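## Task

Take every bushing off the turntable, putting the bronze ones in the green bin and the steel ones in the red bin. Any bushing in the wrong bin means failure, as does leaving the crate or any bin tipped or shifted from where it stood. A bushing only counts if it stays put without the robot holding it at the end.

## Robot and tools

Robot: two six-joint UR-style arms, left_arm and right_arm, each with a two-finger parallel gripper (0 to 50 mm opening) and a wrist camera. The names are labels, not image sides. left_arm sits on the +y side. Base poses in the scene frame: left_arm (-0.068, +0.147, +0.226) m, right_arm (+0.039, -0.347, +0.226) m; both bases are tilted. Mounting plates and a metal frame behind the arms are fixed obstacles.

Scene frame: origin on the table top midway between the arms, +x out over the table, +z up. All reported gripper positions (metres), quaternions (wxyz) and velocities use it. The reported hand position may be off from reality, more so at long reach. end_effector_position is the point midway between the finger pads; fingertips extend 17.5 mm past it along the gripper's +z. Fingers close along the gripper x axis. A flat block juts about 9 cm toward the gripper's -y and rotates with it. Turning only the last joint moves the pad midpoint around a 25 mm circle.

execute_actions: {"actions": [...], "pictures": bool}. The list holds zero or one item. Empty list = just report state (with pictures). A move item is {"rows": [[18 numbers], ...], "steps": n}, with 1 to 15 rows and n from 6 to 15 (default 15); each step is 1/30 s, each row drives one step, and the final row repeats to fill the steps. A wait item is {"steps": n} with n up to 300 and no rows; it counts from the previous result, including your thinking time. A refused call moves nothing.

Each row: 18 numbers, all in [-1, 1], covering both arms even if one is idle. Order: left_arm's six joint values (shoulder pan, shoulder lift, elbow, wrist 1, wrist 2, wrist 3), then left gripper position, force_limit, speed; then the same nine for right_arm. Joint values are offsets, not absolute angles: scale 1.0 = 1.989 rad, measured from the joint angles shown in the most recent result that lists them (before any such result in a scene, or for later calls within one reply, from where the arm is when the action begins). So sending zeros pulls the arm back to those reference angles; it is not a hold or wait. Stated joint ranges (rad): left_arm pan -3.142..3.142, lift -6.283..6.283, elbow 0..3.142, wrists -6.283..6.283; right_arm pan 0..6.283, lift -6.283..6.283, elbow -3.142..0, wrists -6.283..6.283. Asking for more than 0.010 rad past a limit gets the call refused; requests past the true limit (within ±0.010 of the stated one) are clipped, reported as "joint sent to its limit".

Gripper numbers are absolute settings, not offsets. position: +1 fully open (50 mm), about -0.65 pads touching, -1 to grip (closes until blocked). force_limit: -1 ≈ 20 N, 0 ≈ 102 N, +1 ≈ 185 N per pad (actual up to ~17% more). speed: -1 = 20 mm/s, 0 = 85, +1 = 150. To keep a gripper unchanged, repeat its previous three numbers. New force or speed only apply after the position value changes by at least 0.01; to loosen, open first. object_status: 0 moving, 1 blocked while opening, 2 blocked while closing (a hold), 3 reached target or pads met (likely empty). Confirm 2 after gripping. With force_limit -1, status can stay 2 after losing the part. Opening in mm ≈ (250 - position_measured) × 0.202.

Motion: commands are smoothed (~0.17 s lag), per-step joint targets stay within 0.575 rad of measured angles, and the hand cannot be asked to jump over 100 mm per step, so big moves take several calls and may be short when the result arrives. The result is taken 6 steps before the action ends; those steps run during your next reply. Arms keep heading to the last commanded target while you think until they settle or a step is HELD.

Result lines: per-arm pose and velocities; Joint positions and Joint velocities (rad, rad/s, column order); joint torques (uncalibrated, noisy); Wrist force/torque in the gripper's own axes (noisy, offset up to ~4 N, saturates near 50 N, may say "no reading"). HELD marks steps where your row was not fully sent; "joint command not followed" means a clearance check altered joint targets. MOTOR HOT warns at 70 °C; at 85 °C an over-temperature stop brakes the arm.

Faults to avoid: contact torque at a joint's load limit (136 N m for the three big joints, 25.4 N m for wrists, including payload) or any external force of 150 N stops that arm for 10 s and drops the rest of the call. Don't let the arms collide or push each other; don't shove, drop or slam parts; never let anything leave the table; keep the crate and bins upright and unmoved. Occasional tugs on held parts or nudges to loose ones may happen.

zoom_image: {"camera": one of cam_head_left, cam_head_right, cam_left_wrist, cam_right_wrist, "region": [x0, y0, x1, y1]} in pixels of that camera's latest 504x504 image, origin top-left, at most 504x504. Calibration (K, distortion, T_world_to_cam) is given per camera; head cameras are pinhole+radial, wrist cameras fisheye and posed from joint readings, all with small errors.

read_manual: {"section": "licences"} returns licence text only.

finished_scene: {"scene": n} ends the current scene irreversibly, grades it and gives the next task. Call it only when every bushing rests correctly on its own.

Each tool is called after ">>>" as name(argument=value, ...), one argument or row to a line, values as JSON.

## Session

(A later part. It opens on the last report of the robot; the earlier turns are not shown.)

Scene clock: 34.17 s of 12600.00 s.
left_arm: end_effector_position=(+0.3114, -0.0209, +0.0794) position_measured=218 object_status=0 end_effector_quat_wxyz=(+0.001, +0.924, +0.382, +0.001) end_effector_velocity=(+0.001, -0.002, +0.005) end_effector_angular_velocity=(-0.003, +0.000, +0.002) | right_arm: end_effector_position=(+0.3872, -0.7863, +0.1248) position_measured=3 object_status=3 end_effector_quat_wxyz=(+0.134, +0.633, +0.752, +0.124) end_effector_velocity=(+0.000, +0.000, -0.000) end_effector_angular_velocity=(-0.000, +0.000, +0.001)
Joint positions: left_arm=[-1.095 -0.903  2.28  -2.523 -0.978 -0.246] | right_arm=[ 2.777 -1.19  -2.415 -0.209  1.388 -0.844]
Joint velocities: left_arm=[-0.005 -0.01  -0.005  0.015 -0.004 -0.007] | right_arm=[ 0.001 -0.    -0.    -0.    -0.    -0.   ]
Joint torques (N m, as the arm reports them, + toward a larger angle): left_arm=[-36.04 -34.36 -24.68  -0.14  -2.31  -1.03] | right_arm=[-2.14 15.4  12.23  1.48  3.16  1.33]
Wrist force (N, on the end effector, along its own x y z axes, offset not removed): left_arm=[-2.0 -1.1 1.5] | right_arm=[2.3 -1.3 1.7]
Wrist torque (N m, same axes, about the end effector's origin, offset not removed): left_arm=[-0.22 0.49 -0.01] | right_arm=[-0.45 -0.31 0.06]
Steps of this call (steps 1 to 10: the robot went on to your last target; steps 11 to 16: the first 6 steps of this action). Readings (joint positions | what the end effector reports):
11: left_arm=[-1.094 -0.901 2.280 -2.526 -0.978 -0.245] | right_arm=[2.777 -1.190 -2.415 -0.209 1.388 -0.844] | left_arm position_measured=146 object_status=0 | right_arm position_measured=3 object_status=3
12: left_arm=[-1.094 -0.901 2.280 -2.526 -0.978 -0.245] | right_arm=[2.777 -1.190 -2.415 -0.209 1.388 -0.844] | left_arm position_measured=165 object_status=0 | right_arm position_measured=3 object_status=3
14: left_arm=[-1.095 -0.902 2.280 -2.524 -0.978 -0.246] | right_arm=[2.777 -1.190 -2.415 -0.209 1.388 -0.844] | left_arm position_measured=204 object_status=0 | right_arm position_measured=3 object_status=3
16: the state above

>>> execute_actions(
  actions=[
    {"rows": [[0,0,0,0,0,0,-1,-0.5,0.5,0,0,0,0,0,0,1,0,0],[-0.006,-0.01,-0.002,0.016,-0.003,-0.006,-1,-0.5,0.5,0,0,0,0,0,0,1,0,0],[-0.014,-0.024,-0.006,0.039,-0.006,-0.015,-1,-0.5,0.5,0,0,0,0,0,0,1,0,0],[-0.023,-0.04,-0.01,0.064,-0.01,-0.025,-1,-0.5,0.5,0,0,0,0,0,0,1,0,0],[-0.032,-0.056,-0.014,0.089,-0.015,-0.034,-1,-0.5,0.5,0,0,0,0,0,0,1,0,0],[-0.041,-0.071,-0.018,0.113,-0.018,-0.044,-1,-0.5,0.5,0,0,0,0,0,0,1,0,0],[-0.048,-0.084,-0.021,0.134,-0.022,-0.052,-1,-0.5,0.5,0,0,0,0,0,0,1,0,0],[-0.053,-0.093,-0.023,0.148,-0.024,-0.057,-1,-0.5,0.5,0,0,0,0,0,0,1,0,0],[-0.0563,-0.098,-0.0246,0.1559,-0.0254,-0.0603,-1,-0.5,0.5,0,0,0,0,0,0,1,0,0]], "steps": 15},
  ],
  pictures=true,
)

Scene clock: 36.47 s of 12600.00 s.
left_arm: end_effector_position=(+0.3136, -0.0251, +0.1235) position_measured=218 object_status=2 end_effector_quat_wxyz=(+0.004, +0.923, +0.384, +0.001) end_effector_velocity=(-0.003, -0.001, +0.298) end_effector_angular_velocity=(-0.013, +0.009, +0.002) | right_arm: end_effector_position=(+0.3872, -0.7863, +0.1248) position_measured=3 object_status=3 end_effector_quat_wxyz=(+0.134, +0.633, +0.752, +0.124) end_effector_velocity=(-0.000, +0.000, -0.001) end_effector_angular_velocity=(+0.001, +0.001, -0.000)
Joint positions: left_arm=[-1.15  -0.996  2.255 -2.38  -1.003 -0.305] | right_arm=[ 2.777 -1.19  -2.415 -0.209  1.388 -0.844]
Joint velocities: left_arm=[-0.362 -0.642 -0.157  0.999 -0.171 -0.385] | right_arm=[-0.    -0.001 -0.001  0.     0.     0.001]
Joint torques (N m, as the arm reports them, + toward a larger angle): left_arm=[-60.37 -29.41 -34.61  -3.54 -18.13  -3.76] | right_arm=[-3.13 15.63 11.73  1.57  3.14  1.44]
Wrist force (N, on the end effector, along its own x y z axes, offset not removed): left_arm=[50.0 -15.3 5.4] | right_arm=[-4.2 0.3 4.5]
Wrist torque (N m, same axes, about the end effector's origin, offset not removed): left_arm=[0.24 1.35 0.47] | right_arm=[-0.08 0.82 0.31]
Steps of this call (steps 1 to 6: the last 6 steps of your previous action; steps 7 to 15: the robot went on to your last target; steps 16 to 60: nothing new was sent; steps 61 to 69: the first 9 steps of this action). Readings (joint positions | what the end effector reports):
61: left_arm=[-1.096 -0.904 2.279 -2.521 -0.978 -0.247] | right_arm=[2.777 -1.190 -2.415 -0.209 1.388 -0.844] | left_arm position_measured=218 object_status=2 | right_arm position_measured=3 object_status=3
62: left_arm=[-1.096 -0.904 2.279 -2.521 -0.978 -0.247] | right_arm=[2.777 -1.190 -2.415 -0.209 1.388 -0.844] | left_arm position_measured=218 object_status=2 | right_arm position_measured=3 object_status=3
64: left_arm=[-1.100 -0.911 2.277 -2.510 -0.981 -0.252] | right_arm=[2.777 -1.190 -2.415 -0.209 1.388 -0.844] | left_arm position_measured=218 object_status=2 | right_arm position_measured=3 object_status=3
68: left_arm=[-1.138 -0.975 2.261 -2.414 -0.997 -0.292] | right_arm=[2.777 -1.190 -2.415 -0.209 1.388 -0.844] | left_arm position_measured=218 object_status=2 | right_arm position_measured=3 object_status=3
69: the state above
camera_calibration (this result's frames):
cam_left_wrist: T_world_to_cam=[[0.742228, 0.669976, -0.015158, -0.209489], [0.652782, -0.717695, 0.242465, -0.244133], [0.151567, -0.189859, -0.970042, 0.213093], [0, 0, 0, 1]] pos_world=[0.282556, 0.00559704, 0.262727]
cam_right_wrist: T_world_to_cam=[[-0.195885, 0.979786, -0.0405897, 0.850497], [0.770676, 0.179409, 0.61145, -0.234369], [0.606372, 0.0884924, -0.790242, 0.0819954], [0, 0, 0, 1]] pos_world=[0.297502, -0.798513, 0.242622]

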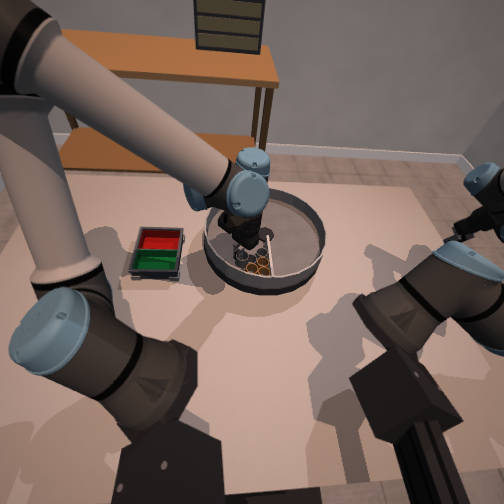

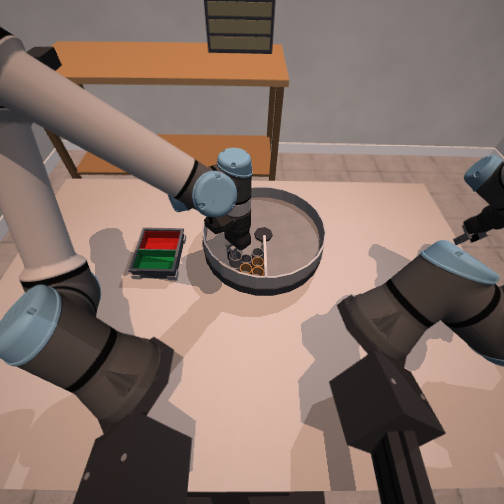

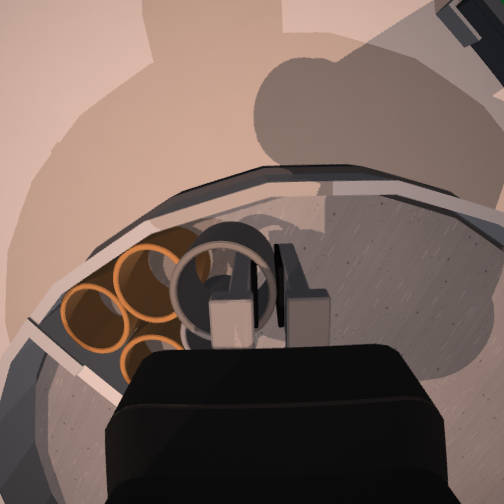

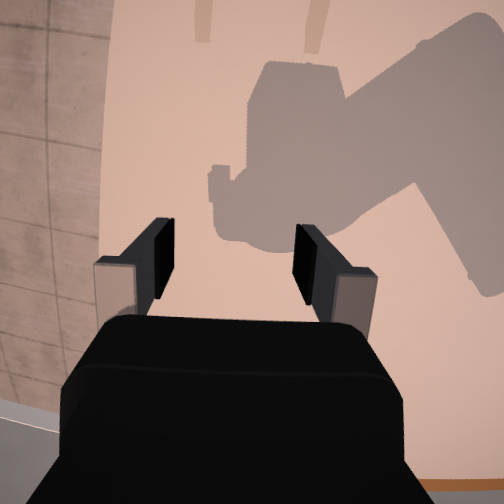

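>>> execute_actions(
  actions=[
    {"steps": 6},
  ],
  pictures=true,
)

Scene clock: 36.67 s of 12600.00 s.
left_arm: end_effector_position=(+0.3111, -0.0220, +0.1597) position_measured=218 object_status=2 end_effector_quat_wxyz=(+0.001, +0.924, +0.383, +0.000) end_effector_velocity=(-0.007, +0.013, +0.079) end_effector_angular_velocity=(+0.018, +0.002, -0.009) | right_arm: end_effector_position=(+0.3872, -0.7863, +0.1248) position_measured=3 object_status=3 end_effector_quat_wxyz=(+0.134, +0.633, +0.752, +0.124) end_effector_velocity=(+0.001, +0.000, +0.000) end_effector_angular_velocity=(+0.000, -0.001, +0.001)
Joint positions: left_arm=[-1.195 -1.075  2.236 -2.25  -1.023 -0.353] | right_arm=[ 2.777 -1.19  -2.415 -0.209  1.388 -0.844]
Joint velocities: left_arm=[-0.097 -0.174 -0.041  0.287 -0.039 -0.102] | right_arm=[ 0.001 -0.     0.001 -0.     0.     0.   ]
Joint torques (N m, as the arm reports them, + toward a larger angle): left_arm=[-33.33 -25.67 -28.88  -0.05  -2.23  -1.35] | right_arm=[-2.57 15.65 11.61  1.64  3.16  1.45]
Wrist force (N, on the end effector, along its own x y z axes, offset not removed): left_arm=[-1.0 -0.9 -0.1] | right_arm=[-1.2 -2.1 3.9]
Wrist torque (N m, same axes, about the end effector's origin, offset not removed): left_arm=[-0.22 0.25 -0.03] | right_arm=[-0.32 0.44 0.17]
Kept back: nothing.
Steps of this call (steps 1 to 6: the last 6 steps of your previous action). Readings (joint positions | what the end effector reports):
1: left_arm=[-1.162 -1.017 2.250 -2.347 -1.009 -0.318] | right_arm=[2.777 -1.190 -2.415 -0.209 1.388 -0.844] | left_arm position_measured=218 object_status=2 | right_arm position_measured=3 object_status=3
2: left_arm=[-1.172 -1.035 2.246 -2.318 -1.014 -0.329] | right_arm=[2.777 -1.190 -2.415 -0.209 1.388 -0.844] | left_arm position_measured=218 object_status=2 | right_arm position_measured=3 object_status=3
4: left_arm=[-1.186 -1.060 2.240 -2.276 -1.020 -0.344] | right_arm=[2.777 -1.190 -2.415 -0.209 1.388 -0.844] | left_arm position_measured=218 object_status=2 | right_arm position_measured=3 object_status=3
6: the state above
camera_calibration (this result's frames):
cam_left_wrist: T_world_to_cam=[[0.744237, 0.667772, -0.0138219, -0.210079], [0.65123, -0.720893, 0.23709, -0.247773], [0.148358, -0.185453, -0.971389, 0.250444], [0, 0, 0, 1]] pos_world=[0.28055, 0.00811255, 0.299119]
cam_right_wrist: T_world_to_cam=[[-0.195885, 0.979786, -0.0405898, 0.850497], [0.770676, 0.179409, 0.61145, -0.234369], [0.606372, 0.0884923, -0.790241, 0.0819953], [0, 0, 0, 1]] pos_world=[0.297502, -0.798513, 0.242622]

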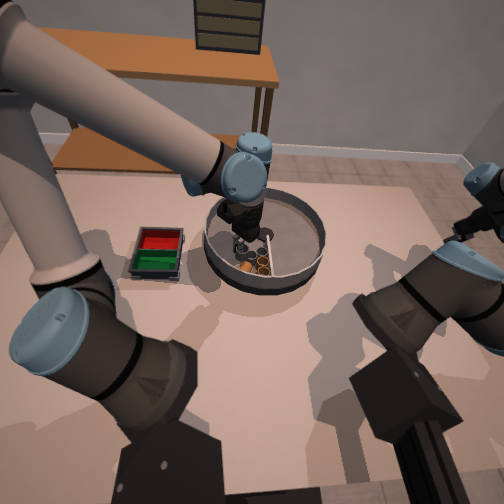

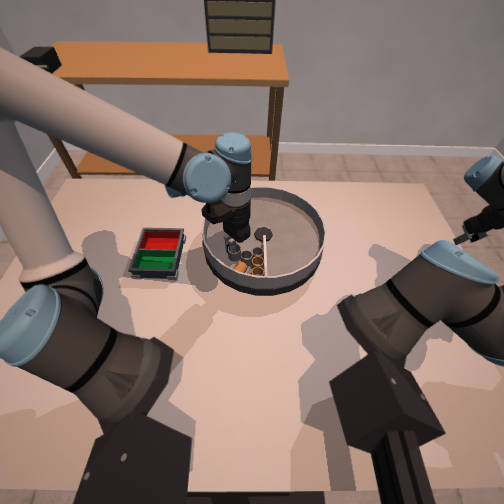

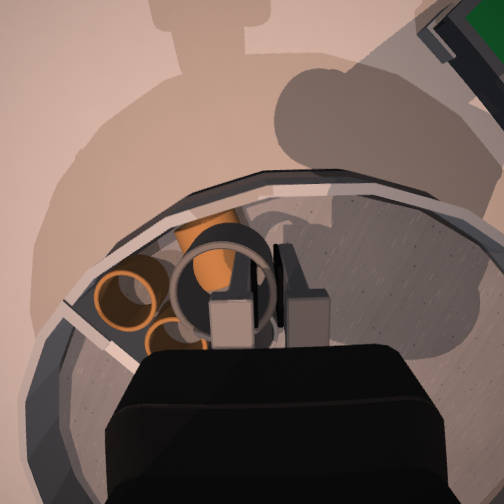

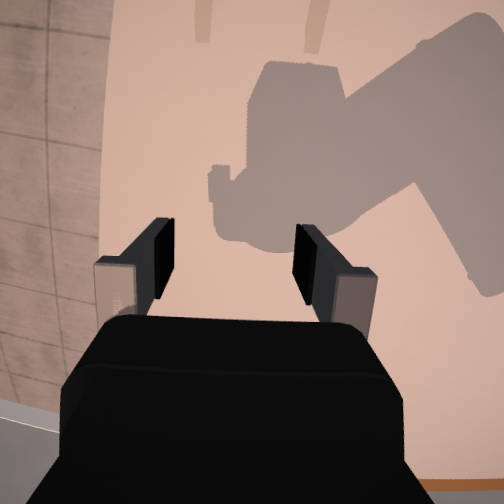

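>>> execute_actions(
  actions=[
    {"rows": [[0.012,-0.02,-0.006,0.02,0.003,0.012,-1,-0.5,0.5,0,0,0,0,0,0,1,0,0],[0.03,-0.03,-0.014,0.022,0.009,0.035,-1,-0.5,0.5,0,0,0,0,0,0,1,0,0],[0.054,-0.042,-0.022,0.026,0.017,0.063,-1,-0.5,0.5,0,0,0,0,0,0,1,0,0],[0.083,-0.06,-0.033,0.035,0.026,0.098,-1,-0.5,0.5,0,0,0,0,0,0,1,0,0],[0.112,-0.078,-0.044,0.043,0.036,0.132,-1,-0.5,0.5,0,0,0,0,0,0,1,0,0],[0.141,-0.097,-0.055,0.052,0.045,0.166,-1,-0.5,0.5,0,0,0,0,0,0,1,0,0],[0.168,-0.115,-0.065,0.062,0.054,0.198,-1,-0.5,0.5,0,0,0,0,0,0,1,0,0],[0.193,-0.131,-0.074,0.07,0.061,0.227,-1,-0.5,0.5,0,0,0,0,0,0,1,0,0],[0.213,-0.145,-0.082,0.077,0.068,0.251,-1,-0.5,0.5,0,0,0,0,0,0,1,0,0],[0.229,-0.155,-0.088,0.083,0.073,0.27,-1,-0.5,0.5,0,0,0,0,0,0,1,0,0],[0.239,-0.162,-0.092,0.087,0.076,0.281,-1,-0.5,0.5,0,0,0,0,0,0,1,0,0],[0.2438,-0.1654,-0.094,0.0885,0.0777,0.2871,-1,-0.5,0.5,0,0,0,0,0,0,1,0,0]], "steps": 15},
  ],
)

>>> execute_actions(
  actions=[
    {"steps": 18},
  ],
  pictures=true,
)

Scene clock: 38.73 s of 12600.00 s.
left_arm: end_effector_position=(+0.3748, +0.0378, +0.1718) position_measured=218 object_status=2 end_effector_quat_wxyz=(+0.010, +0.924, +0.382, -0.005) end_effector_velocity=(+0.303, +0.356, +0.005) end_effector_angular_velocity=(-0.061, +0.009, +0.000) | right_arm: end_effector_position=(+0.3872, -0.7863, +0.1248) position_measured=3 object_status=3 end_effector_quat_wxyz=(+0.134, +0.633, +0.752, +0.124) end_effector_velocity=(+0.000, -0.000, +0.000) end_effector_angular_velocity=(-0.001, +0.000, +0.001)
Joint positions: left_arm=[-1.048 -1.191  2.173 -2.178 -0.975 -0.183] | right_arm=[ 2.777 -1.19  -2.415 -0.209  1.388 -0.844]
Joint velocities: left_arm=[ 0.802 -0.497 -0.293  0.229  0.251  0.932] | right_arm=[-0.    -0.     0.001 -0.001 -0.    -0.001]
Joint torques (N m, as the arm reports them, + toward a larger angle): left_arm=[ -5.26 -33.77 -30.5    0.76   2.47   4.09] | right_arm=[-2.93 15.35 11.82  1.55  3.28  1.38]
Wrist force (N, on the end effector, along its own x y z axes, offset not removed): left_arm=[-1.2 0.8 2.2] | right_arm=[3.7 0.7 1.1]
Wrist torque (N m, same axes, about the end effector's origin, offset not removed): left_arm=[0.08 0.40 0.00] | right_arm=[0.07 -0.50 -0.09]
Steps of this call (steps 1 to 30: the robot went on to your last target; steps 31 to 53: nothing new was sent; steps 54 to 62: the first 9 steps of this action). Readings (joint positions | what the end effector reports):
54: left_arm=[-1.207 -1.098 2.231 -2.213 -1.029 -0.366] | right_arm=[2.777 -1.190 -2.415 -0.209 1.388 -0.844] | left_arm position_measured=218 object_status=2 | right_arm position_measured=3 object_status=3
55: left_arm=[-1.204 -1.100 2.230 -2.213 -1.028 -0.363] | right_arm=[2.777 -1.190 -2.415 -0.209 1.388 -0.844] | left_arm position_measured=218 object_status=2 | right_arm position_measured=3 object_status=3
57: left_arm=[-1.181 -1.113 2.222 -2.210 -1.019 -0.337] | right_arm=[2.777 -1.190 -2.415 -0.209 1.388 -0.844] | left_arm position_measured=218 object_status=2 | right_arm position_measured=3 object_status=3
61: left_arm=[-1.076 -1.174 2.183 -2.185 -0.983 -0.215] | right_arm=[2.777 -1.190 -2.415 -0.209 1.388 -0.844] | left_arm position_measured=218 object_status=2 | right_arm position_measured=3 object_status=3
62: the state above

Scene clock: 39.33 s of 12600.00 s.
left_arm: end_effector_position=(+0.4686, +0.2266, +0.1704) position_measured=218 object_status=2 end_effector_quat_wxyz=(+0.001, +0.924, +0.382, +0.000) end_effector_velocity=(+0.015, +0.062, -0.001) end_effector_angular_velocity=(+0.016, +0.000, +0.002) | right_arm: end_effector_position=(+0.3872, -0.7863, +0.1248) position_measured=3 object_status=3 end_effector_quat_wxyz=(+0.134, +0.633, +0.752, +0.124) end_effector_velocity=(+0.000, +0.001, -0.000) end_effector_angular_velocity=(+0.002, -0.000, -0.000)
Joint positions: left_arm=[-0.721 -1.397  2.053 -2.078 -0.872  0.204] | right_arm=[ 2.777 -1.19  -2.415 -0.209  1.388 -0.844]
Joint velocities: left_arm=[ 0.091 -0.056 -0.034  0.026  0.027  0.107] | right_arm=[ 0.     0.    -0.001  0.     0.001  0.001]
Joint torques (N m, as the arm reports them, + toward a larger angle): left_arm=[-15.67 -28.04 -30.05   0.05   1.38   1.9 ] | right_arm=[-2.08 15.47 12.03  1.54  3.08  1.42]
Wrist force (N, on the end effector, along its own x y z axes, offset not removed): left_arm=[-0.9 -1.7 1.7] | right_arm=[-1.8 1.9 -1.0]
Wrist torque (N m, same axes, about the end effector's origin, offset not removed): left_arm=[-0.26 0.27 -0.10] | right_arm=[0.38 0.46 0.47]
Kept back: nothing.
Steps of this call (steps 1 to 6: the last 6 steps of your previous action; steps 7 to 18: the robot went on to your last target). Readings (joint positions | what the end effector reports):
1: left_arm=[-1.021 -1.208 2.163 -2.170 -0.966 -0.151] | right_arm=[2.777 -1.190 -2.415 -0.209 1.388 -0.844] | left_arm position_measured=218 object_status=2 | right_arm position_measured=3 object_status=3
2: left_arm=[-0.995 -1.224 2.154 -2.162 -0.958 -0.121] | right_arm=[2.777 -1.190 -2.415 -0.209 1.388 -0.844] | left_arm position_measured=218 object_status=2 | right_arm position_measured=3 object_status=3
4: left_arm=[-0.944 -1.257 2.135 -2.146 -0.941 -0.061] | right_arm=[2.777 -1.190 -2.415 -0.209 1.388 -0.844] | left_arm position_measured=218 object_status=2 | right_arm position_measured=3 object_status=3
8: left_arm=[-0.847 -1.319 2.098 -2.115 -0.910 0.054] | right_arm=[2.777 -1.190 -2.415 -0.209 1.388 -0.844] | left_arm position_measured=218 object_status=2 | right_arm position_measured=3 object_status=3
18: the state above
camera_calibration (this result's frames):
cam_left_wrist: T_world_to_cam=[[0.74457, 0.667392, -0.0142543, -0.493135], [0.650829, -0.721013, 0.237827, -0.17355], [0.148446, -0.186356, -0.971203, 0.283744], [0, 0, 0, 1]] pos_world=[0.438004, 0.25686, 0.309818]
cam_right_wrist: T_world_to_cam=[[-0.195885, 0.979786, -0.0405899, 0.850497], [0.770676, 0.179409, 0.61145, -0.234369], [0.606372, 0.0884922, -0.790242, 0.0819952], [0, 0, 0, 1]] pos_world=[0.297502, -0.798514, 0.242622]

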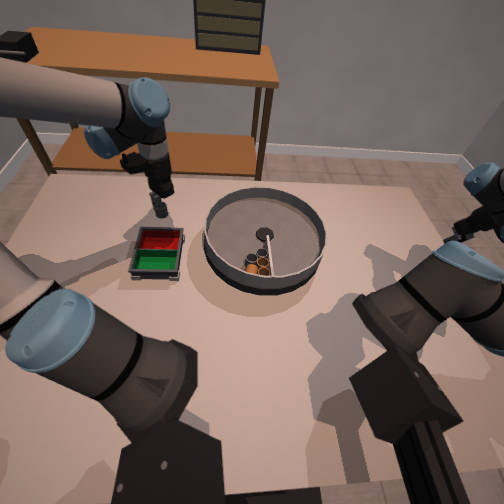

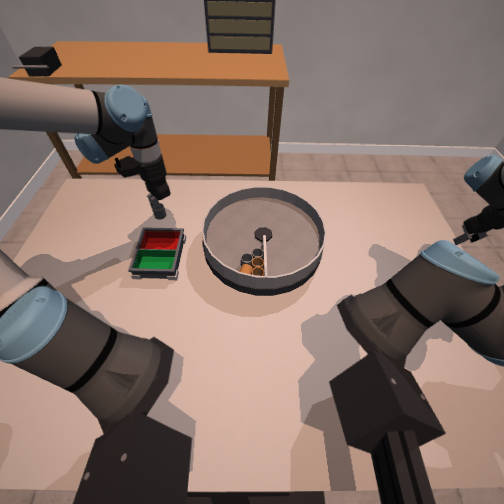

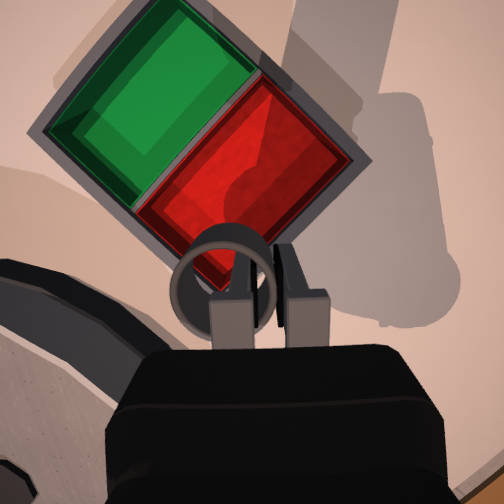

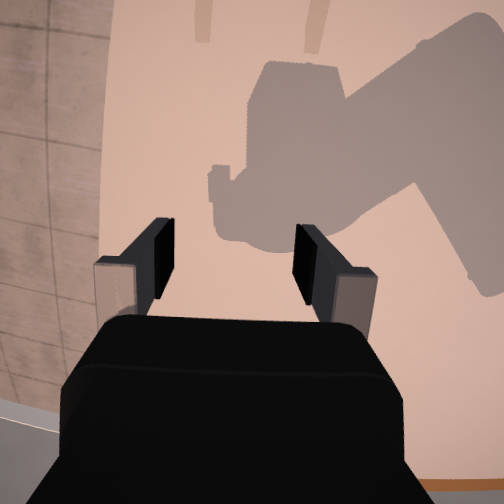

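>>> zoom_image(
  camera="cam_left_wrist",
  region=[20, 0, 380, 310],
)

Region (20, 0, 380, 310) of cam_left_wrist's 504x504 image, scaled by 1.400, with more detail than that image has; it fills the top 434 rows of this view, and the rest is white.

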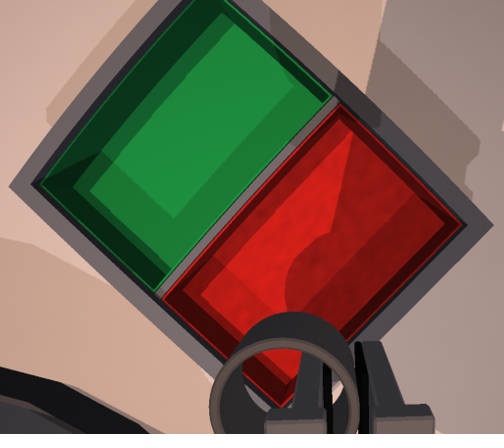

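>>> execute_actions(
  actions=[
    {"rows": [[0.008,-0.004,0.005,-0.006,0.002,0.06,-1,-0.5,0.5,0,0,0,0,0,0,1,0,0],[0.014,-0.005,0.015,-0.02,0.002,0.14,-1,-0.5,0.5,0,0,0,0,0,0,1,0,0],[0.022,-0.007,0.03,-0.04,0.003,0.23,-1,-0.5,0.5,0,0,0,0,0,0,1,0,0],[0.03,-0.008,0.047,-0.062,0.004,0.31,-1,-0.5,0.5,0,0,0,0,0,0,1,0,0],[0.038,-0.01,0.064,-0.085,0.005,0.38,-1,-0.5,0.5,0,0,0,0,0,0,1,0,0],[0.045,-0.011,0.08,-0.105,0.006,0.43,-1,-0.5,0.5,0,0,0,0,0,0,1,0,0],[0.05,-0.012,0.091,-0.12,0.006,0.455,-1,-0.5,0.5,0,0,0,0,0,0,1,0,0],[0.0523,-0.0126,0.097,-0.1277,0.0065,0.4636,-1,-0.5,0.5,0,0,0,0,0,0,1,0,0]], "steps": 15},
  ],
)

>>> execute_actions(
  actions=[
    {"steps": 12},
  ],
  pictures=true,
)

Scene clock: 43.17 s of 12600.00 s.
left_arm: end_effector_position=(+0.4481, +0.2561, +0.1322) position_measured=218 object_status=2 end_effector_quat_wxyz=(-0.001, +0.973, +0.233, -0.001) end_effector_velocity=(-0.133, +0.112, -0.208) end_effector_angular_velocity=(-0.008, -0.003, -1.959) | right_arm: end_effector_position=(+0.3872, -0.7863, +0.1248) position_measured=3 object_status=3 end_effector_quat_wxyz=(+0.134, +0.633, +0.752, +0.124) end_effector_velocity=(+0.000, +0.000, +0.000) end_effector_angular_velocity=(+0.000, -0.001, +0.000)
Joint positions: left_arm=[-0.656 -1.415  2.157 -2.212 -0.863  0.599] | right_arm=[ 2.777 -1.19  -2.415 -0.209  1.388 -0.844]
Joint velocities: left_arm=[ 0.289 -0.054  0.641 -0.839  0.029  2.342] | right_arm=[ 0.001  0.    -0.     0.     0.001  0.   ]
Joint torques (N m, as the arm reports them, + toward a larger angle): left_arm=[-13.25 -30.35  -9.08  -5.99   1.53   9.05] | right_arm=[-2.54 15.66 12.49  1.57  3.09  1.45]
Wrist force (N, on the end effector, along its own x y z axes, offset not removed): left_arm=[-1.4 -2.1 2.8] | right_arm=[3.5 1.3 -0.5]
Wrist torque (N m, same axes, about the end effector's origin, offset not removed): left_arm=[-0.27 0.34 -0.04] | right_arm=[0.20 -0.65 0.04]
Steps of this call (steps 1 to 30: the robot went on to your last target; steps 31 to 106: nothing new was sent; steps 107 to 115: the first 9 steps of this action). Readings (joint positions | what the end effector reports):
107: left_arm=[-0.710 -1.404 2.049 -2.074 -0.869 0.218] | right_arm=[2.777 -1.190 -2.415 -0.209 1.388 -0.844] | left_arm position_measured=218 object_status=2 | right_arm position_measured=3 object_status=3
108: left_arm=[-0.709 -1.404 2.050 -2.075 -0.869 0.223] | right_arm=[2.777 -1.190 -2.415 -0.209 1.388 -0.844] | left_arm position_measured=218 object_status=2 | right_arm position_measured=3 object_status=3
110: left_arm=[-0.703 -1.406 2.063 -2.091 -0.868 0.275] | right_arm=[2.777 -1.190 -2.415 -0.209 1.388 -0.844] | left_arm position_measured=218 object_status=2 | right_arm position_measured=3 object_status=3
114: left_arm=[-0.667 -1.413 2.135 -2.183 -0.864 0.521] | right_arm=[2.777 -1.190 -2.415 -0.209 1.388 -0.844] | left_arm position_measured=218 object_status=2 | right_arm position_measured=3 object_status=3
115: the state above

Scene clock: 43.57 s of 12600.00 s.
left_arm: end_effector_position=(+0.4350, +0.2708, +0.1063) position_measured=218 object_status=2 end_effector_quat_wxyz=(-0.000, +1.000, +0.011, +0.000) end_effector_velocity=(-0.005, +0.005, -0.009) end_effector_angular_velocity=(+0.000, -0.000, -0.197) | right_arm: end_effector_position=(+0.3872, -0.7863, +0.1248) position_measured=3 object_status=3 end_effector_quat_wxyz=(+0.134, +0.633, +0.752, +0.124) end_effector_velocity=(+0.001, -0.000, +0.000) end_effector_angular_velocity=(-0.000, -0.001, +0.001)
Joint positions: left_arm=[-0.619 -1.422  2.242 -2.326 -0.859  1.098] | right_arm=[ 2.777 -1.19  -2.415 -0.209  1.388 -0.844]
Joint velocities: left_arm=[ 0.014 -0.003  0.032 -0.042  0.001  0.215] | right_arm=[ 0.     0.     0.001 -0.     0.001 -0.001]
Joint torques (N m, as the arm reports them, + toward a larger angle): left_arm=[-10.65 -27.04  -5.16  -4.38   1.44   1.7 ] | right_arm=[-2.39 15.88 11.53  1.62  3.07  1.54]
Wrist force (N, on the end effector, along its own x y z axes, offset not removed): left_arm=[-2.5 -1.2 1.4] | right_arm=[2.9 0.7 0.8]
Wrist torque (N m, same axes, about the end effector's origin, offset not removed): left_arm=[-0.21 0.50 0.05] | right_arm=[-0.04 -0.21 -0.07]
Kept back: nothing.
Steps of this call (steps 1 to 6: the last 6 steps of your previous action; steps 7 to 12: the robot went on to your last target). Readings (joint positions | what the end effector reports):
1: left_arm=[-0.648 -1.416 2.177 -2.238 -0.862 0.681] | right_arm=[2.777 -1.190 -2.415 -0.209 1.388 -0.844] | left_arm position_measured=218 object_status=2 | right_arm position_measured=3 object_status=3
2: left_arm=[-0.641 -1.418 2.193 -2.259 -0.862 0.763] | right_arm=[2.777 -1.190 -2.415 -0.209 1.388 -0.844] | left_arm position_measured=218 object_status=2 | right_arm position_measured=3 object_status=3
4: left_arm=[-0.631 -1.419 2.214 -2.288 -0.861 0.904] | right_arm=[2.777 -1.190 -2.415 -0.209 1.388 -0.844] | left_arm position_measured=218 object_status=2 | right_arm position_measured=3 object_status=3
8: left_arm=[-0.622 -1.421 2.235 -2.316 -0.860 1.047] | right_arm=[2.777 -1.190 -2.415 -0.209 1.388 -0.844] | left_arm position_measured=218 object_status=2 | right_arm position_measured=3 object_status=3
12: the state above
camera_calibration (this result's frames):
cam_left_wrist: T_world_to_cam=[[0.999434, -0.0310633, -0.0129485, -0.420434], [-0.0271485, -0.97155, 0.235275, 0.258461], [-0.0198885, -0.23479, -0.971843, 0.321141], [0, 0, 0, 1]] pos_world=[0.4336, 0.313448, 0.245845]
cam_right_wrist: T_world_to_cam=[[-0.195885, 0.979786, -0.0405899, 0.850497], [0.770676, 0.179409, 0.61145, -0.234369], [0.606372, 0.0884922, -0.790242, 0.0819952], [0, 0, 0, 1]] pos_world=[0.297502, -0.798513, 0.242622]

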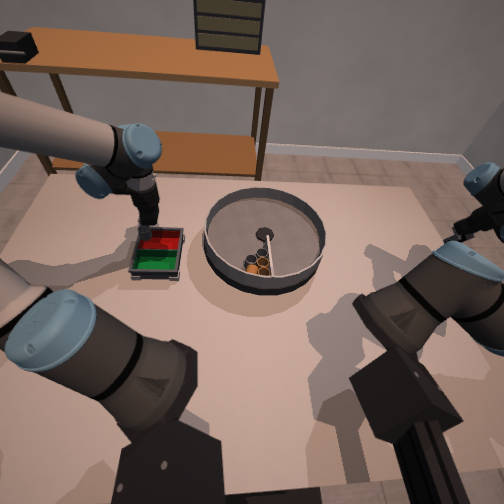

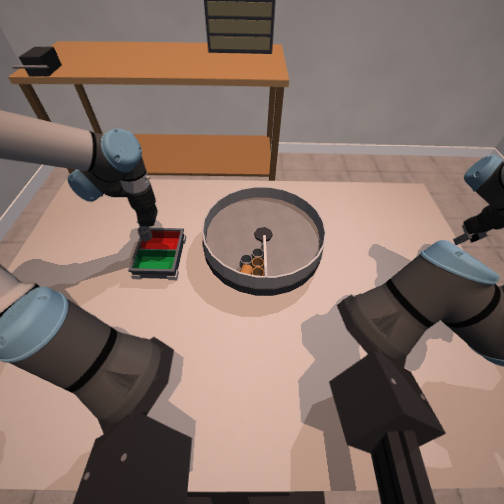

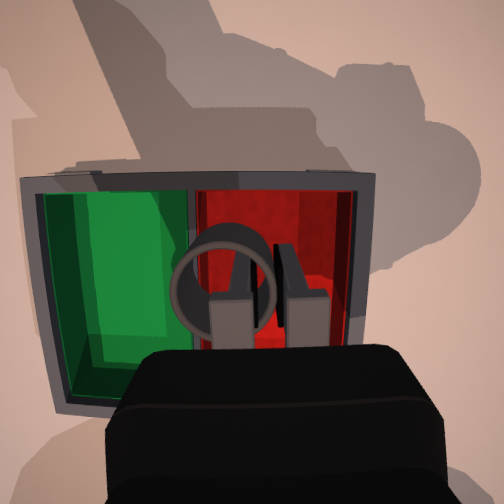

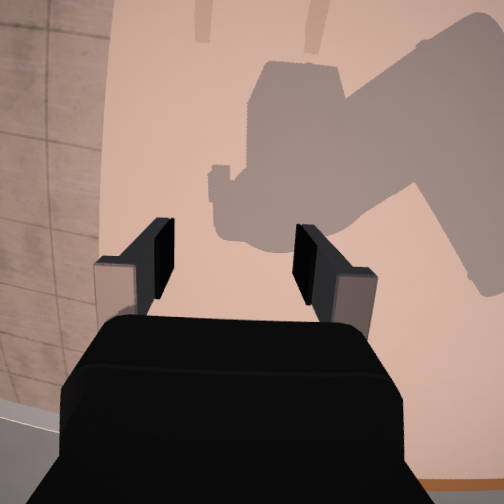

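>>> execute_actions(
  actions=[
    {"rows": [[0.0035,0.0106,-0.0131,-0.001,0,0.0173,-1,-0.5,0.5,0,0,0,0,0,0,1,0,0],[0.0035,0.0106,-0.0131,-0.001,0,0.0173,-1,-0.5,0.5,0,0,0,0,0,0,1,0,0],[0.0035,0.0106,-0.0131,-0.001,0,0.0173,-1,-0.5,0.5,0,0,0,0,0,0,1,0,0],[0.008,0.018,-0.012,-0.013,0,0.023,-1,-0.5,0.5,0,0,0,0,0,0,1,0,0],[0.013,0.027,-0.011,-0.027,0,0.03,-1,-0.5,0.5,0,0,0,0,0,0,1,0,0],[0.019,0.036,-0.01,-0.043,0,0.038,-1,-0.5,0.5,0,0,0,0,0,0,1,0,0],[0.025,0.046,-0.009,-0.059,0.001,0.046,-1,-0.5,0.5,0,0,0,0,0,0,1,0,0],[0.031,0.056,-0.008,-0.075,0.001,0.054,-1,-0.5,0.5,0,0,0,0,0,0,1,0,0],[0.037,0.065,-0.007,-0.09,0.001,0.061,-1,-0.5,0.5,0,0,0,0,0,0,1,0,0],[0.042,0.073,-0.006,-0.102,0.001,0.067,-1,-0.5,0.5,0,0,0,0,0,0,1,0,0],[0.045,0.078,-0.006,-0.111,0.001,0.072,-1,-0.5,0.5,0,0,0,0,0,0,1,0,0],[0.0478,0.0825,-0.0055,-0.1181,0.001,0.0749,-1,-0.5,0.5,0,0,0,0,0,0,1,0,0]], "steps": 15},
  ],
)

>>> execute_actions(
  actions=[
    {"steps": 12},
  ],
  pictures=true,
)

Scene clock: 45.33 s of 12600.00 s.
left_arm: end_effector_position=(+0.4438, +0.2692, +0.0907) position_measured=218 object_status=2 end_effector_quat_wxyz=(+0.000, +1.000, -0.002, -0.001) end_effector_velocity=(+0.018, -0.006, -0.157) end_effector_angular_velocity=(+0.005, +0.013, -0.010) | right_arm: end_effector_position=(+0.3872, -0.7863, +0.1248) position_measured=3 object_status=3 end_effector_quat_wxyz=(+0.134, +0.633, +0.752, +0.124) end_effector_velocity=(+0.000, -0.000, +0.000) end_effector_angular_velocity=(+0.000, +0.000, -0.000)
Joint positions: left_arm=[-0.592 -1.37   2.225 -2.382 -0.859  1.16 ] | right_arm=[ 2.777 -1.19  -2.415 -0.209  1.388 -0.844]
Joint velocities: left_arm=[ 0.236  0.401  0.    -0.587  0.01   0.31 ] | right_arm=[-0.    -0.     0.001 -0.001  0.     0.   ]
Joint torques (N m, as the arm reports them, + toward a larger angle): left_arm=[ -4.68   0.67 -16.27  -6.07   1.81   2.55] | right_arm=[-2.29 15.69 12.04  1.51  2.98  1.55]
Wrist force (N, on the end effector, along its own x y z axes, offset not removed): left_arm=[-1.7 -0.3 1.0] | right_arm=[0.9 -1.5 0.5]
Wrist torque (N m, same axes, about the end effector's origin, offset not removed): left_arm=[-0.11 0.44 0.03] | right_arm=[-0.59 -0.11 0.08]
Steps of this call (steps 1 to 30: the robot went on to your last target; steps 31 to 44: nothing new was sent; steps 45 to 53: the first 9 steps of this action). Readings (joint positions | what the end effector reports):
45: left_arm=[-0.617 -1.422 2.246 -2.331 -0.859 1.126] | right_arm=[2.777 -1.190 -2.415 -0.209 1.388 -0.844] | left_arm position_measured=218 object_status=2 | right_arm position_measured=3 object_status=3
46: left_arm=[-0.617 -1.420 2.244 -2.331 -0.859 1.127] | right_arm=[2.777 -1.190 -2.415 -0.209 1.388 -0.844] | left_arm position_measured=218 object_status=2 | right_arm position_measured=3 object_status=3
48: left_arm=[-0.615 -1.413 2.234 -2.330 -0.859 1.129] | right_arm=[2.777 -1.190 -2.415 -0.209 1.388 -0.844] | left_arm position_measured=218 object_status=2 | right_arm position_measured=3 object_status=3
52: left_arm=[-0.599 -1.383 2.225 -2.363 -0.859 1.150] | right_arm=[2.777 -1.190 -2.415 -0.209 1.388 -0.844] | left_arm position_measured=218 object_status=2 | right_arm position_measured=3 object_status=3
53: the state above

Scene clock: 45.73 s of 12600.00 s.
left_arm: end_effector_position=(+0.4453, +0.2692, +0.0477) position_measured=218 object_status=2 end_effector_quat_wxyz=(+0.000, +1.000, -0.000, +0.000) end_effector_velocity=(-0.001, +0.001, -0.022) end_effector_angular_velocity=(+0.001, -0.002, +0.002) | right_arm: end_effector_position=(+0.3872, -0.7863, +0.1248) position_measured=3 object_status=3 end_effector_quat_wxyz=(+0.134, +0.633, +0.752, +0.124) end_effector_velocity=(+0.000, +0.001, -0.000) end_effector_angular_velocity=(+0.001, +0.000, +0.000)
Joint positions: left_arm=[-0.528 -1.265  2.231 -2.55  -0.857  1.242] | right_arm=[ 2.777 -1.19  -2.415 -0.209  1.388 -0.844]
Joint velocities: left_arm=[ 0.032  0.053  0.004 -0.087  0.001  0.041] | right_arm=[ 0.001 -0.    -0.001  0.     0.     0.001]
Joint torques (N m, as the arm reports them, + toward a larger angle): left_arm=[-11.83 -12.11  -3.07  -4.46   1.76   1.63] | right_arm=[-2.86 15.49 12.26  1.61  2.97  1.39]
Wrist force (N, on the end effector, along its own x y z axes, offset not removed): left_arm=[-2.2 0.1 1.8] | right_arm=[-1.4 2.4 3.9]
Wrist torque (N m, same axes, about the end effector's origin, offset not removed): left_arm=[0.02 0.45 -0.05] | right_arm=[0.27 0.60 0.07]
Kept back: nothing.
Steps of this call (steps 1 to 6: the last 6 steps of your previous action; steps 7 to 12: the robot went on to your last target). Readings (joint positions | what the end effector reports):
1: left_arm=[-0.583 -1.356 2.225 -2.403 -0.859 1.171] | right_arm=[2.777 -1.190 -2.415 -0.209 1.388 -0.844] | left_arm position_measured=218 object_status=2 | right_arm position_measured=3 object_status=3
2: left_arm=[-0.574 -1.341 2.226 -2.426 -0.858 1.182] | right_arm=[2.777 -1.190 -2.415 -0.209 1.388 -0.844] | left_arm position_measured=218 object_status=2 | right_arm position_measured=3 object_status=3
4: left_arm=[-0.557 -1.312 2.228 -2.472 -0.858 1.205] | right_arm=[2.777 -1.190 -2.415 -0.209 1.388 -0.844] | left_arm position_measured=218 object_status=2 | right_arm position_measured=3 object_status=3
8: left_arm=[-0.536 -1.277 2.230 -2.529 -0.858 1.232] | right_arm=[2.777 -1.190 -2.415 -0.209 1.388 -0.844] | left_arm position_measured=218 object_status=2 | right_arm position_measured=3 object_status=3
12: the state above
camera_calibration (this result's frames):
cam_left_wrist: T_world_to_cam=[[0.998394, -0.0549979, -0.0136207, -0.424543], [-0.0502525, -0.970573, 0.235504, 0.280897], [-0.0261721, -0.234441, -0.971778, 0.266709], [0, 0, 0, 1]] pos_world=[0.444957, 0.31181, 0.187247]
cam_right_wrist: T_world_to_cam=[[-0.195885, 0.979786, -0.0405899, 0.850497], [0.770676, 0.179409, 0.61145, -0.234369], [0.606372, 0.0884922, -0.790242, 0.0819953], [0, 0, 0, 1]] pos_world=[0.297502, -0.798513, 0.242622]

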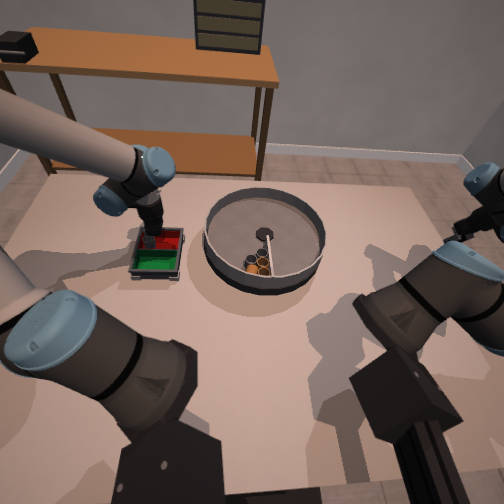

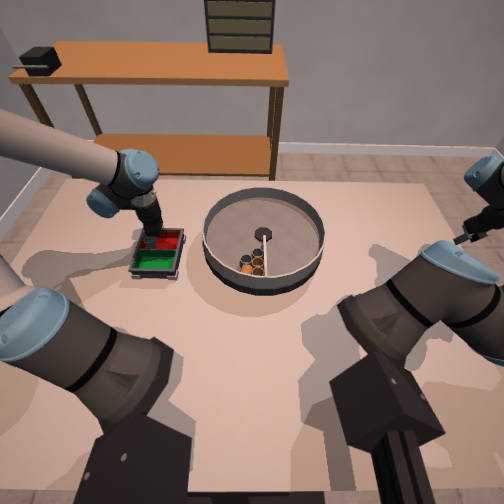

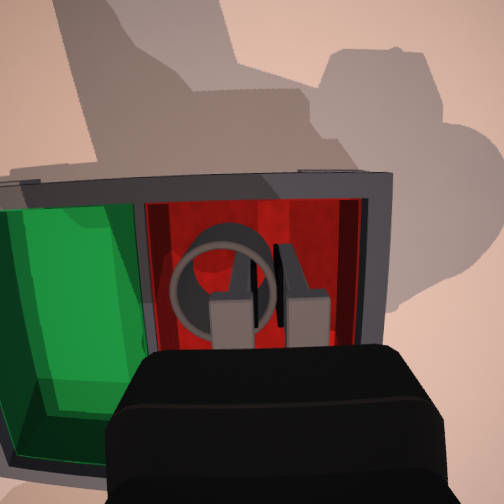

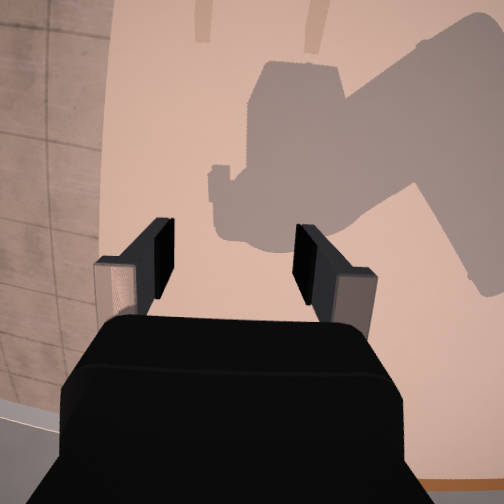

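>>> execute_actions(
  actions=[
    {"rows": [[0.004,0.006,0,-0.01,0,0.005,-1,-0.5,0.5,0,0,0,0,0,0,1,0,0],[0.006,0.01,0.0003,-0.016,0,0.0075,-1,-0.5,0.5,0,0,0,0,0,0,1,0,0],[0.0078,0.0128,0.0005,-0.0206,0,0.0098,-1,-0.5,0.5,0,0,0,0,0,0,1,0,0]], "steps": 15},
  ],
)

>>> execute_actions(
  actions=[
    {"steps": 8},
  ],
)

Scene clock: 46.40 s of 12600.00 s.
left_arm: end_effector_position=(+0.4451, +0.2695, +0.0389) position_measured=218 object_status=2 end_effector_quat_wxyz=(+0.000, +1.000, +0.000, +0.000) end_effector_velocity=(-0.000, +0.000, -0.012) end_effector_angular_velocity=(-0.000, -0.002, +0.004) | right_arm: end_effector_position=(+0.3872, -0.7863, +0.1248) position_measured=3 object_status=3 end_effector_quat_wxyz=(+0.134, +0.633, +0.752, +0.124) end_effector_velocity=(-0.000, +0.000, -0.001) end_effector_angular_velocity=(+0.001, +0.001, +0.001)
Joint positions: left_arm=[-0.515 -1.243  2.232 -2.584 -0.857  1.258] | right_arm=[ 2.777 -1.19  -2.415 -0.209  1.388 -0.844]
Joint velocities: left_arm=[ 0.018  0.03   0.001 -0.048 -0.     0.022] | right_arm=[-0.    -0.001 -0.    -0.     0.    -0.001]
Joint torques (N m, as the arm reports them, + toward a larger angle): left_arm=[-13.1  -13.19  -1.79  -4.45   0.27   1.89] | right_arm=[-2.63 14.99 11.96  1.61  3.    1.5 ]
Wrist force (N, on the end effector, along its own x y z axes, offset not removed): left_arm=[-1.5 0.1 2.3] | right_arm=[-4.0 0.8 2.3]
Wrist torque (N m, same axes, about the end effector's origin, offset not removed): left_arm=[0.01 0.36 -0.02] | right_arm=[0.26 0.86 0.35]
Steps of this call (steps 1 to 11: the robot went on to your last target; steps 12 to 20: the first 9 steps of this action). Readings (joint positions | what the end effector reports):
12: left_arm=[-0.524 -1.258 2.231 -2.560 -0.857 1.247] | right_arm=[2.777 -1.190 -2.415 -0.209 1.388 -0.844] | left_arm position_measured=218 object_status=2 | right_arm position_measured=3 object_status=3
13: left_arm=[-0.524 -1.257 2.231 -2.562 -0.857 1.248] | right_arm=[2.777 -1.190 -2.415 -0.209 1.388 -0.844] | left_arm position_measured=218 object_status=2 | right_arm position_measured=3 object_status=3
15: left_arm=[-0.521 -1.253 2.231 -2.569 -0.857 1.251] | right_arm=[2.777 -1.190 -2.415 -0.209 1.388 -0.844] | left_arm position_measured=218 object_status=2 | right_arm position_measured=3 object_status=3
19: left_arm=[-0.516 -1.244 2.232 -2.583 -0.857 1.258] | right_arm=[2.777 -1.190 -2.415 -0.209 1.388 -0.844] | left_arm position_measured=218 object_status=2 | right_arm position_measured=3 object_status=3
20: the state above

Scene clock: 46.67 s of 12600.00 s.
left_arm: end_effector_position=(+0.4450, +0.2696, +0.0375) position_measured=218 object_status=2 end_effector_quat_wxyz=(+0.000, +1.000, +0.000, +0.000) end_effector_velocity=(+0.002, +0.000, -0.001) end_effector_angular_velocity=(-0.001, -0.003, +0.004) | right_arm: end_effector_position=(+0.3872, -0.7863, +0.1248) position_measured=3 object_status=3 end_effector_quat_wxyz=(+0.134, +0.633, +0.752, +0.124) end_effector_velocity=(-0.000, +0.000, -0.000) end_effector_angular_velocity=(+0.001, +0.001, +0.001)
Joint positions: left_arm=[-0.513 -1.24   2.232 -2.59  -0.857  1.261] | right_arm=[ 2.777 -1.19  -2.415 -0.209  1.388 -0.844]
Joint velocities: left_arm=[ 0.003  0.004 -0.004 -0.007 -0.     0.003] | right_arm=[-0.    -0.001 -0.001 -0.     0.    -0.001]
Joint torques (N m, as the arm reports them, + toward a larger angle): left_arm=[-12.22 -11.28  -1.28  -4.35  -1.41   1.64] | right_arm=[-2.09 15.84 12.04  1.53  3.13  1.42]
Wrist force (N, on the end effector, along its own x y z axes, offset not removed): left_arm=[-1.7 -1.9 1.9] | right_arm=[1.9 0.2 -0.7]
Wrist torque (N m, same axes, about the end effector's origin, offset not removed): left_arm=[-0.30 0.43 -0.02] | right_arm=[-0.14 -0.11 -0.06]
Kept back: nothing.
Steps of this call (steps 1 to 6: the last 6 steps of your previous action; steps 7 to 8: the robot went on to your last target). Readings (joint positions | what the end effector reports):
1: left_arm=[-0.515 -1.242 2.232 -2.586 -0.857 1.259] | right_arm=[2.777 -1.190 -2.415 -0.209 1.388 -0.844] | left_arm position_measured=218 object_status=2 | right_arm position_measured=3 object_status=3
2: left_arm=[-0.514 -1.241 2.232 -2.587 -0.857 1.260] | right_arm=[2.777 -1.190 -2.415 -0.209 1.388 -0.844] | left_arm position_measured=218 object_status=2 | right_arm position_measured=3 object_status=3
4: left_arm=[-0.514 -1.241 2.232 -2.588 -0.857 1.260] | right_arm=[2.777 -1.190 -2.415 -0.209 1.388 -0.844] | left_arm position_measured=218 object_status=2 | right_arm position_measured=3 object_status=3
8: the state above

>>> execute_actions(
  actions=[
    {"rows": [[0.002,0.0035,0,-0.006,0,0.003,-1,-0.5,0.5,0,0,0,0,0,0,1,0,0],[0.0043,0.007,0.0004,-0.0113,0,0.0055,-1,-0.5,0.5,0,0,0,0,0,0,1,0,0]], "steps": 15},
  ],
)

>>> execute_actions(
  actions=[
    {"steps": 8},
  ],
  pictures=true,
)

Scene clock: 47.13 s of 12600.00 s.
left_arm: end_effector_position=(+0.4447, +0.2698, +0.0328) position_measured=218 object_status=2 end_effector_quat_wxyz=(+0.000, +1.000, +0.001, +0.001) end_effector_velocity=(-0.001, +0.001, -0.008) end_effector_angular_velocity=(+0.001, -0.000, +0.001) | right_arm: end_effector_position=(+0.3872, -0.7863, +0.1248) position_measured=3 object_status=3 end_effector_quat_wxyz=(+0.134, +0.633, +0.752, +0.124) end_effector_velocity=(-0.000, +0.000, -0.000) end_effector_angular_velocity=(+0.001, +0.001, +0.001)
Joint positions: left_arm=[-0.506 -1.228  2.232 -2.608 -0.857  1.27 ] | right_arm=[ 2.777 -1.19  -2.415 -0.209  1.388 -0.844]
Joint velocities: left_arm=[ 0.012  0.019  0.002 -0.03   0.     0.015] | right_arm=[-0.    -0.    -0.001 -0.     0.    -0.   ]
Joint torques (N m, as the arm reports them, + toward a larger angle): left_arm=[-14.23 -14.2    0.08  -4.05  -0.97   1.62] | right_arm=[-2.22 15.95 12.12  1.46  2.94  1.43]
Wrist force (N, on the end effector, along its own x y z axes, offset not removed): left_arm=[-1.5 -2.2 1.6] | right_arm=[-5.0 -2.9 3.9]
Wrist torque (N m, same axes, about the end effector's origin, offset not removed): left_arm=[-0.37 0.39 0.01] | right_arm=[-0.39 0.81 0.15]
Steps of this call (steps 1 to 5: the robot went on to your last target; steps 6 to 14: the first 9 steps of this action). Readings (joint positions | what the end effector reports):
6: left_arm=[-0.513 -1.239 2.232 -2.590 -0.857 1.261] | right_arm=[2.777 -1.190 -2.415 -0.209 1.388 -0.844] | left_arm position_measured=218 object_status=2 | right_arm position_measured=3 object_status=3
7: left_arm=[-0.512 -1.238 2.232 -2.592 -0.857 1.262] | right_arm=[2.777 -1.190 -2.415 -0.209 1.388 -0.844] | left_arm position_measured=218 object_status=2 | right_arm position_measured=3 object_status=3
9: left_arm=[-0.510 -1.234 2.232 -2.598 -0.857 1.265] | right_arm=[2.777 -1.190 -2.415 -0.209 1.388 -0.844] | left_arm position_measured=218 object_status=2 | right_arm position_measured=3 object_status=3
13: left_arm=[-0.506 -1.229 2.232 -2.607 -0.857 1.269] | right_arm=[2.777 -1.190 -2.415 -0.209 1.388 -0.844] | left_arm position_measured=218 object_status=2 | right_arm position_measured=3 object_status=3
14: the state above

Scene clock: 47.40 s of 12600.00 s.
left_arm: end_effector_position=(+0.4446, +0.2699, +0.0319) position_measured=218 object_status=2 end_effector_quat_wxyz=(+0.000, +1.000, +0.001, +0.001) end_effector_velocity=(+0.000, +0.000, -0.001) end_effector_angular_velocity=(-0.000, -0.000, +0.001) | right_arm: end_effector_position=(+0.3872, -0.7863, +0.1248) position_measured=3 object_status=3 end_effector_quat_wxyz=(+0.134, +0.633, +0.752, +0.124) end_effector_velocity=(+0.000, -0.000, +0.000) end_effector_angular_velocity=(+0.000, +0.000, -0.001)
Joint positions: left_arm=[-0.505 -1.226  2.233 -2.612 -0.857  1.272] | right_arm=[ 2.777 -1.19  -2.415 -0.209  1.388 -0.844]
Joint velocities: left_arm=[ 0.002  0.002  0.    -0.004 -0.     0.002] | right_arm=[-0.     0.     0.    -0.    -0.     0.001]
Joint torques (N m, as the arm reports them, + toward a larger angle): left_arm=[-7.46 -5.26  2.37 -3.36  0.44  1.39] | right_arm=[-2.49 15.63 12.5   1.57  3.11  1.35]
Wrist force (N, on the end effector, along its own x y z axes, offset not removed): left_arm=[-4.5 -2.7 -20.3] | right_arm=[3.2 -1.9 2.7]
Wrist torque (N m, same axes, about the end effector's origin, offset not removed): left_arm=[-0.37 0.08 -0.05] | right_arm=[-0.25 -0.21 0.12]
Kept back: nothing.
Steps of this call (steps 1 to 6: the last 6 steps of your previous action; steps 7 to 8: the robot went on to your last target). Readings (joint positions | what the end effector reports):
1: left_arm=[-0.506 -1.228 2.232 -2.609 -0.857 1.270] | right_arm=[2.777 -1.190 -2.415 -0.209 1.388 -0.844] | left_arm position_measured=218 object_status=2 | right_arm position_measured=3 object_status=3
2: left_arm=[-0.505 -1.227 2.232 -2.610 -0.857 1.271] | right_arm=[2.777 -1.190 -2.415 -0.209 1.388 -0.844] | left_arm position_measured=218 object_status=2 | right_arm position_measured=3 object_status=3
4: left_arm=[-0.505 -1.227 2.232 -2.611 -0.857 1.271] | right_arm=[2.777 -1.190 -2.415 -0.209 1.388 -0.844] | left_arm position_measured=218 object_status=2 | right_arm position_measured=3 object_status=3
8: the state above
camera_calibration (this result's frames):
cam_left_wrist: T_world_to_cam=[[0.998537, -0.052656, -0.0123024, -0.424821], [-0.0482907, -0.970727, 0.23528, 0.284482], [-0.0243312, -0.234342, -0.97185, 0.250642], [0, 0, 0, 1]] pos_world=[0.444035, 0.312521, 0.171427]
cam_right_wrist: T_world_to_cam=[[-0.195885, 0.979786, -0.0405899, 0.850497], [0.770676, 0.179409, 0.61145, -0.234369], [0.606373, 0.0884923, -0.790241, 0.0819952], [0, 0, 0, 1]] pos_world=[0.297502, -0.798513, 0.242622]

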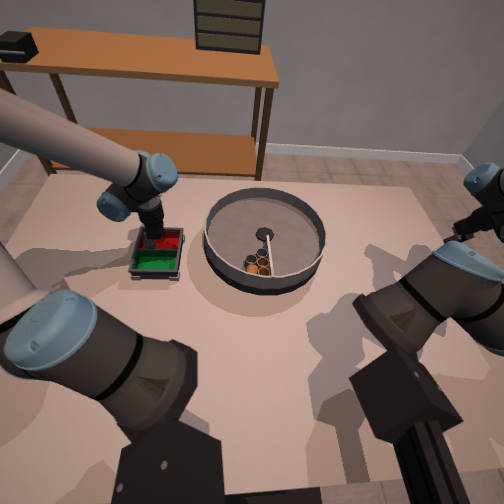

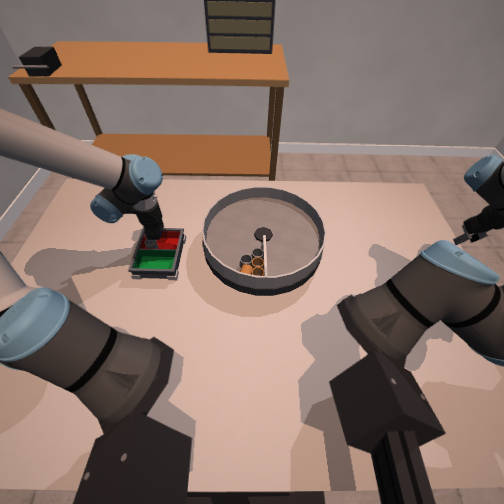

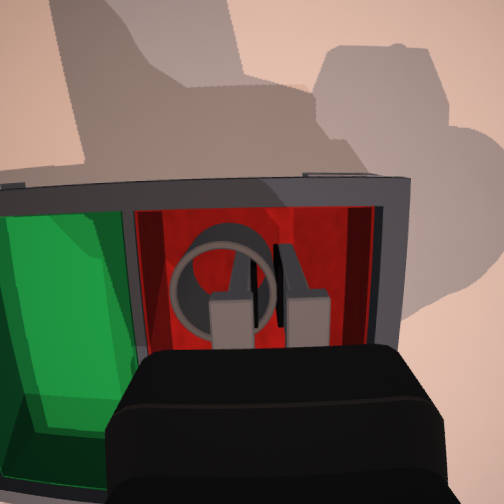

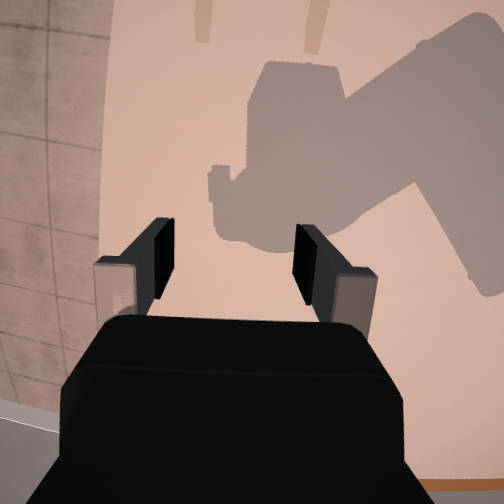

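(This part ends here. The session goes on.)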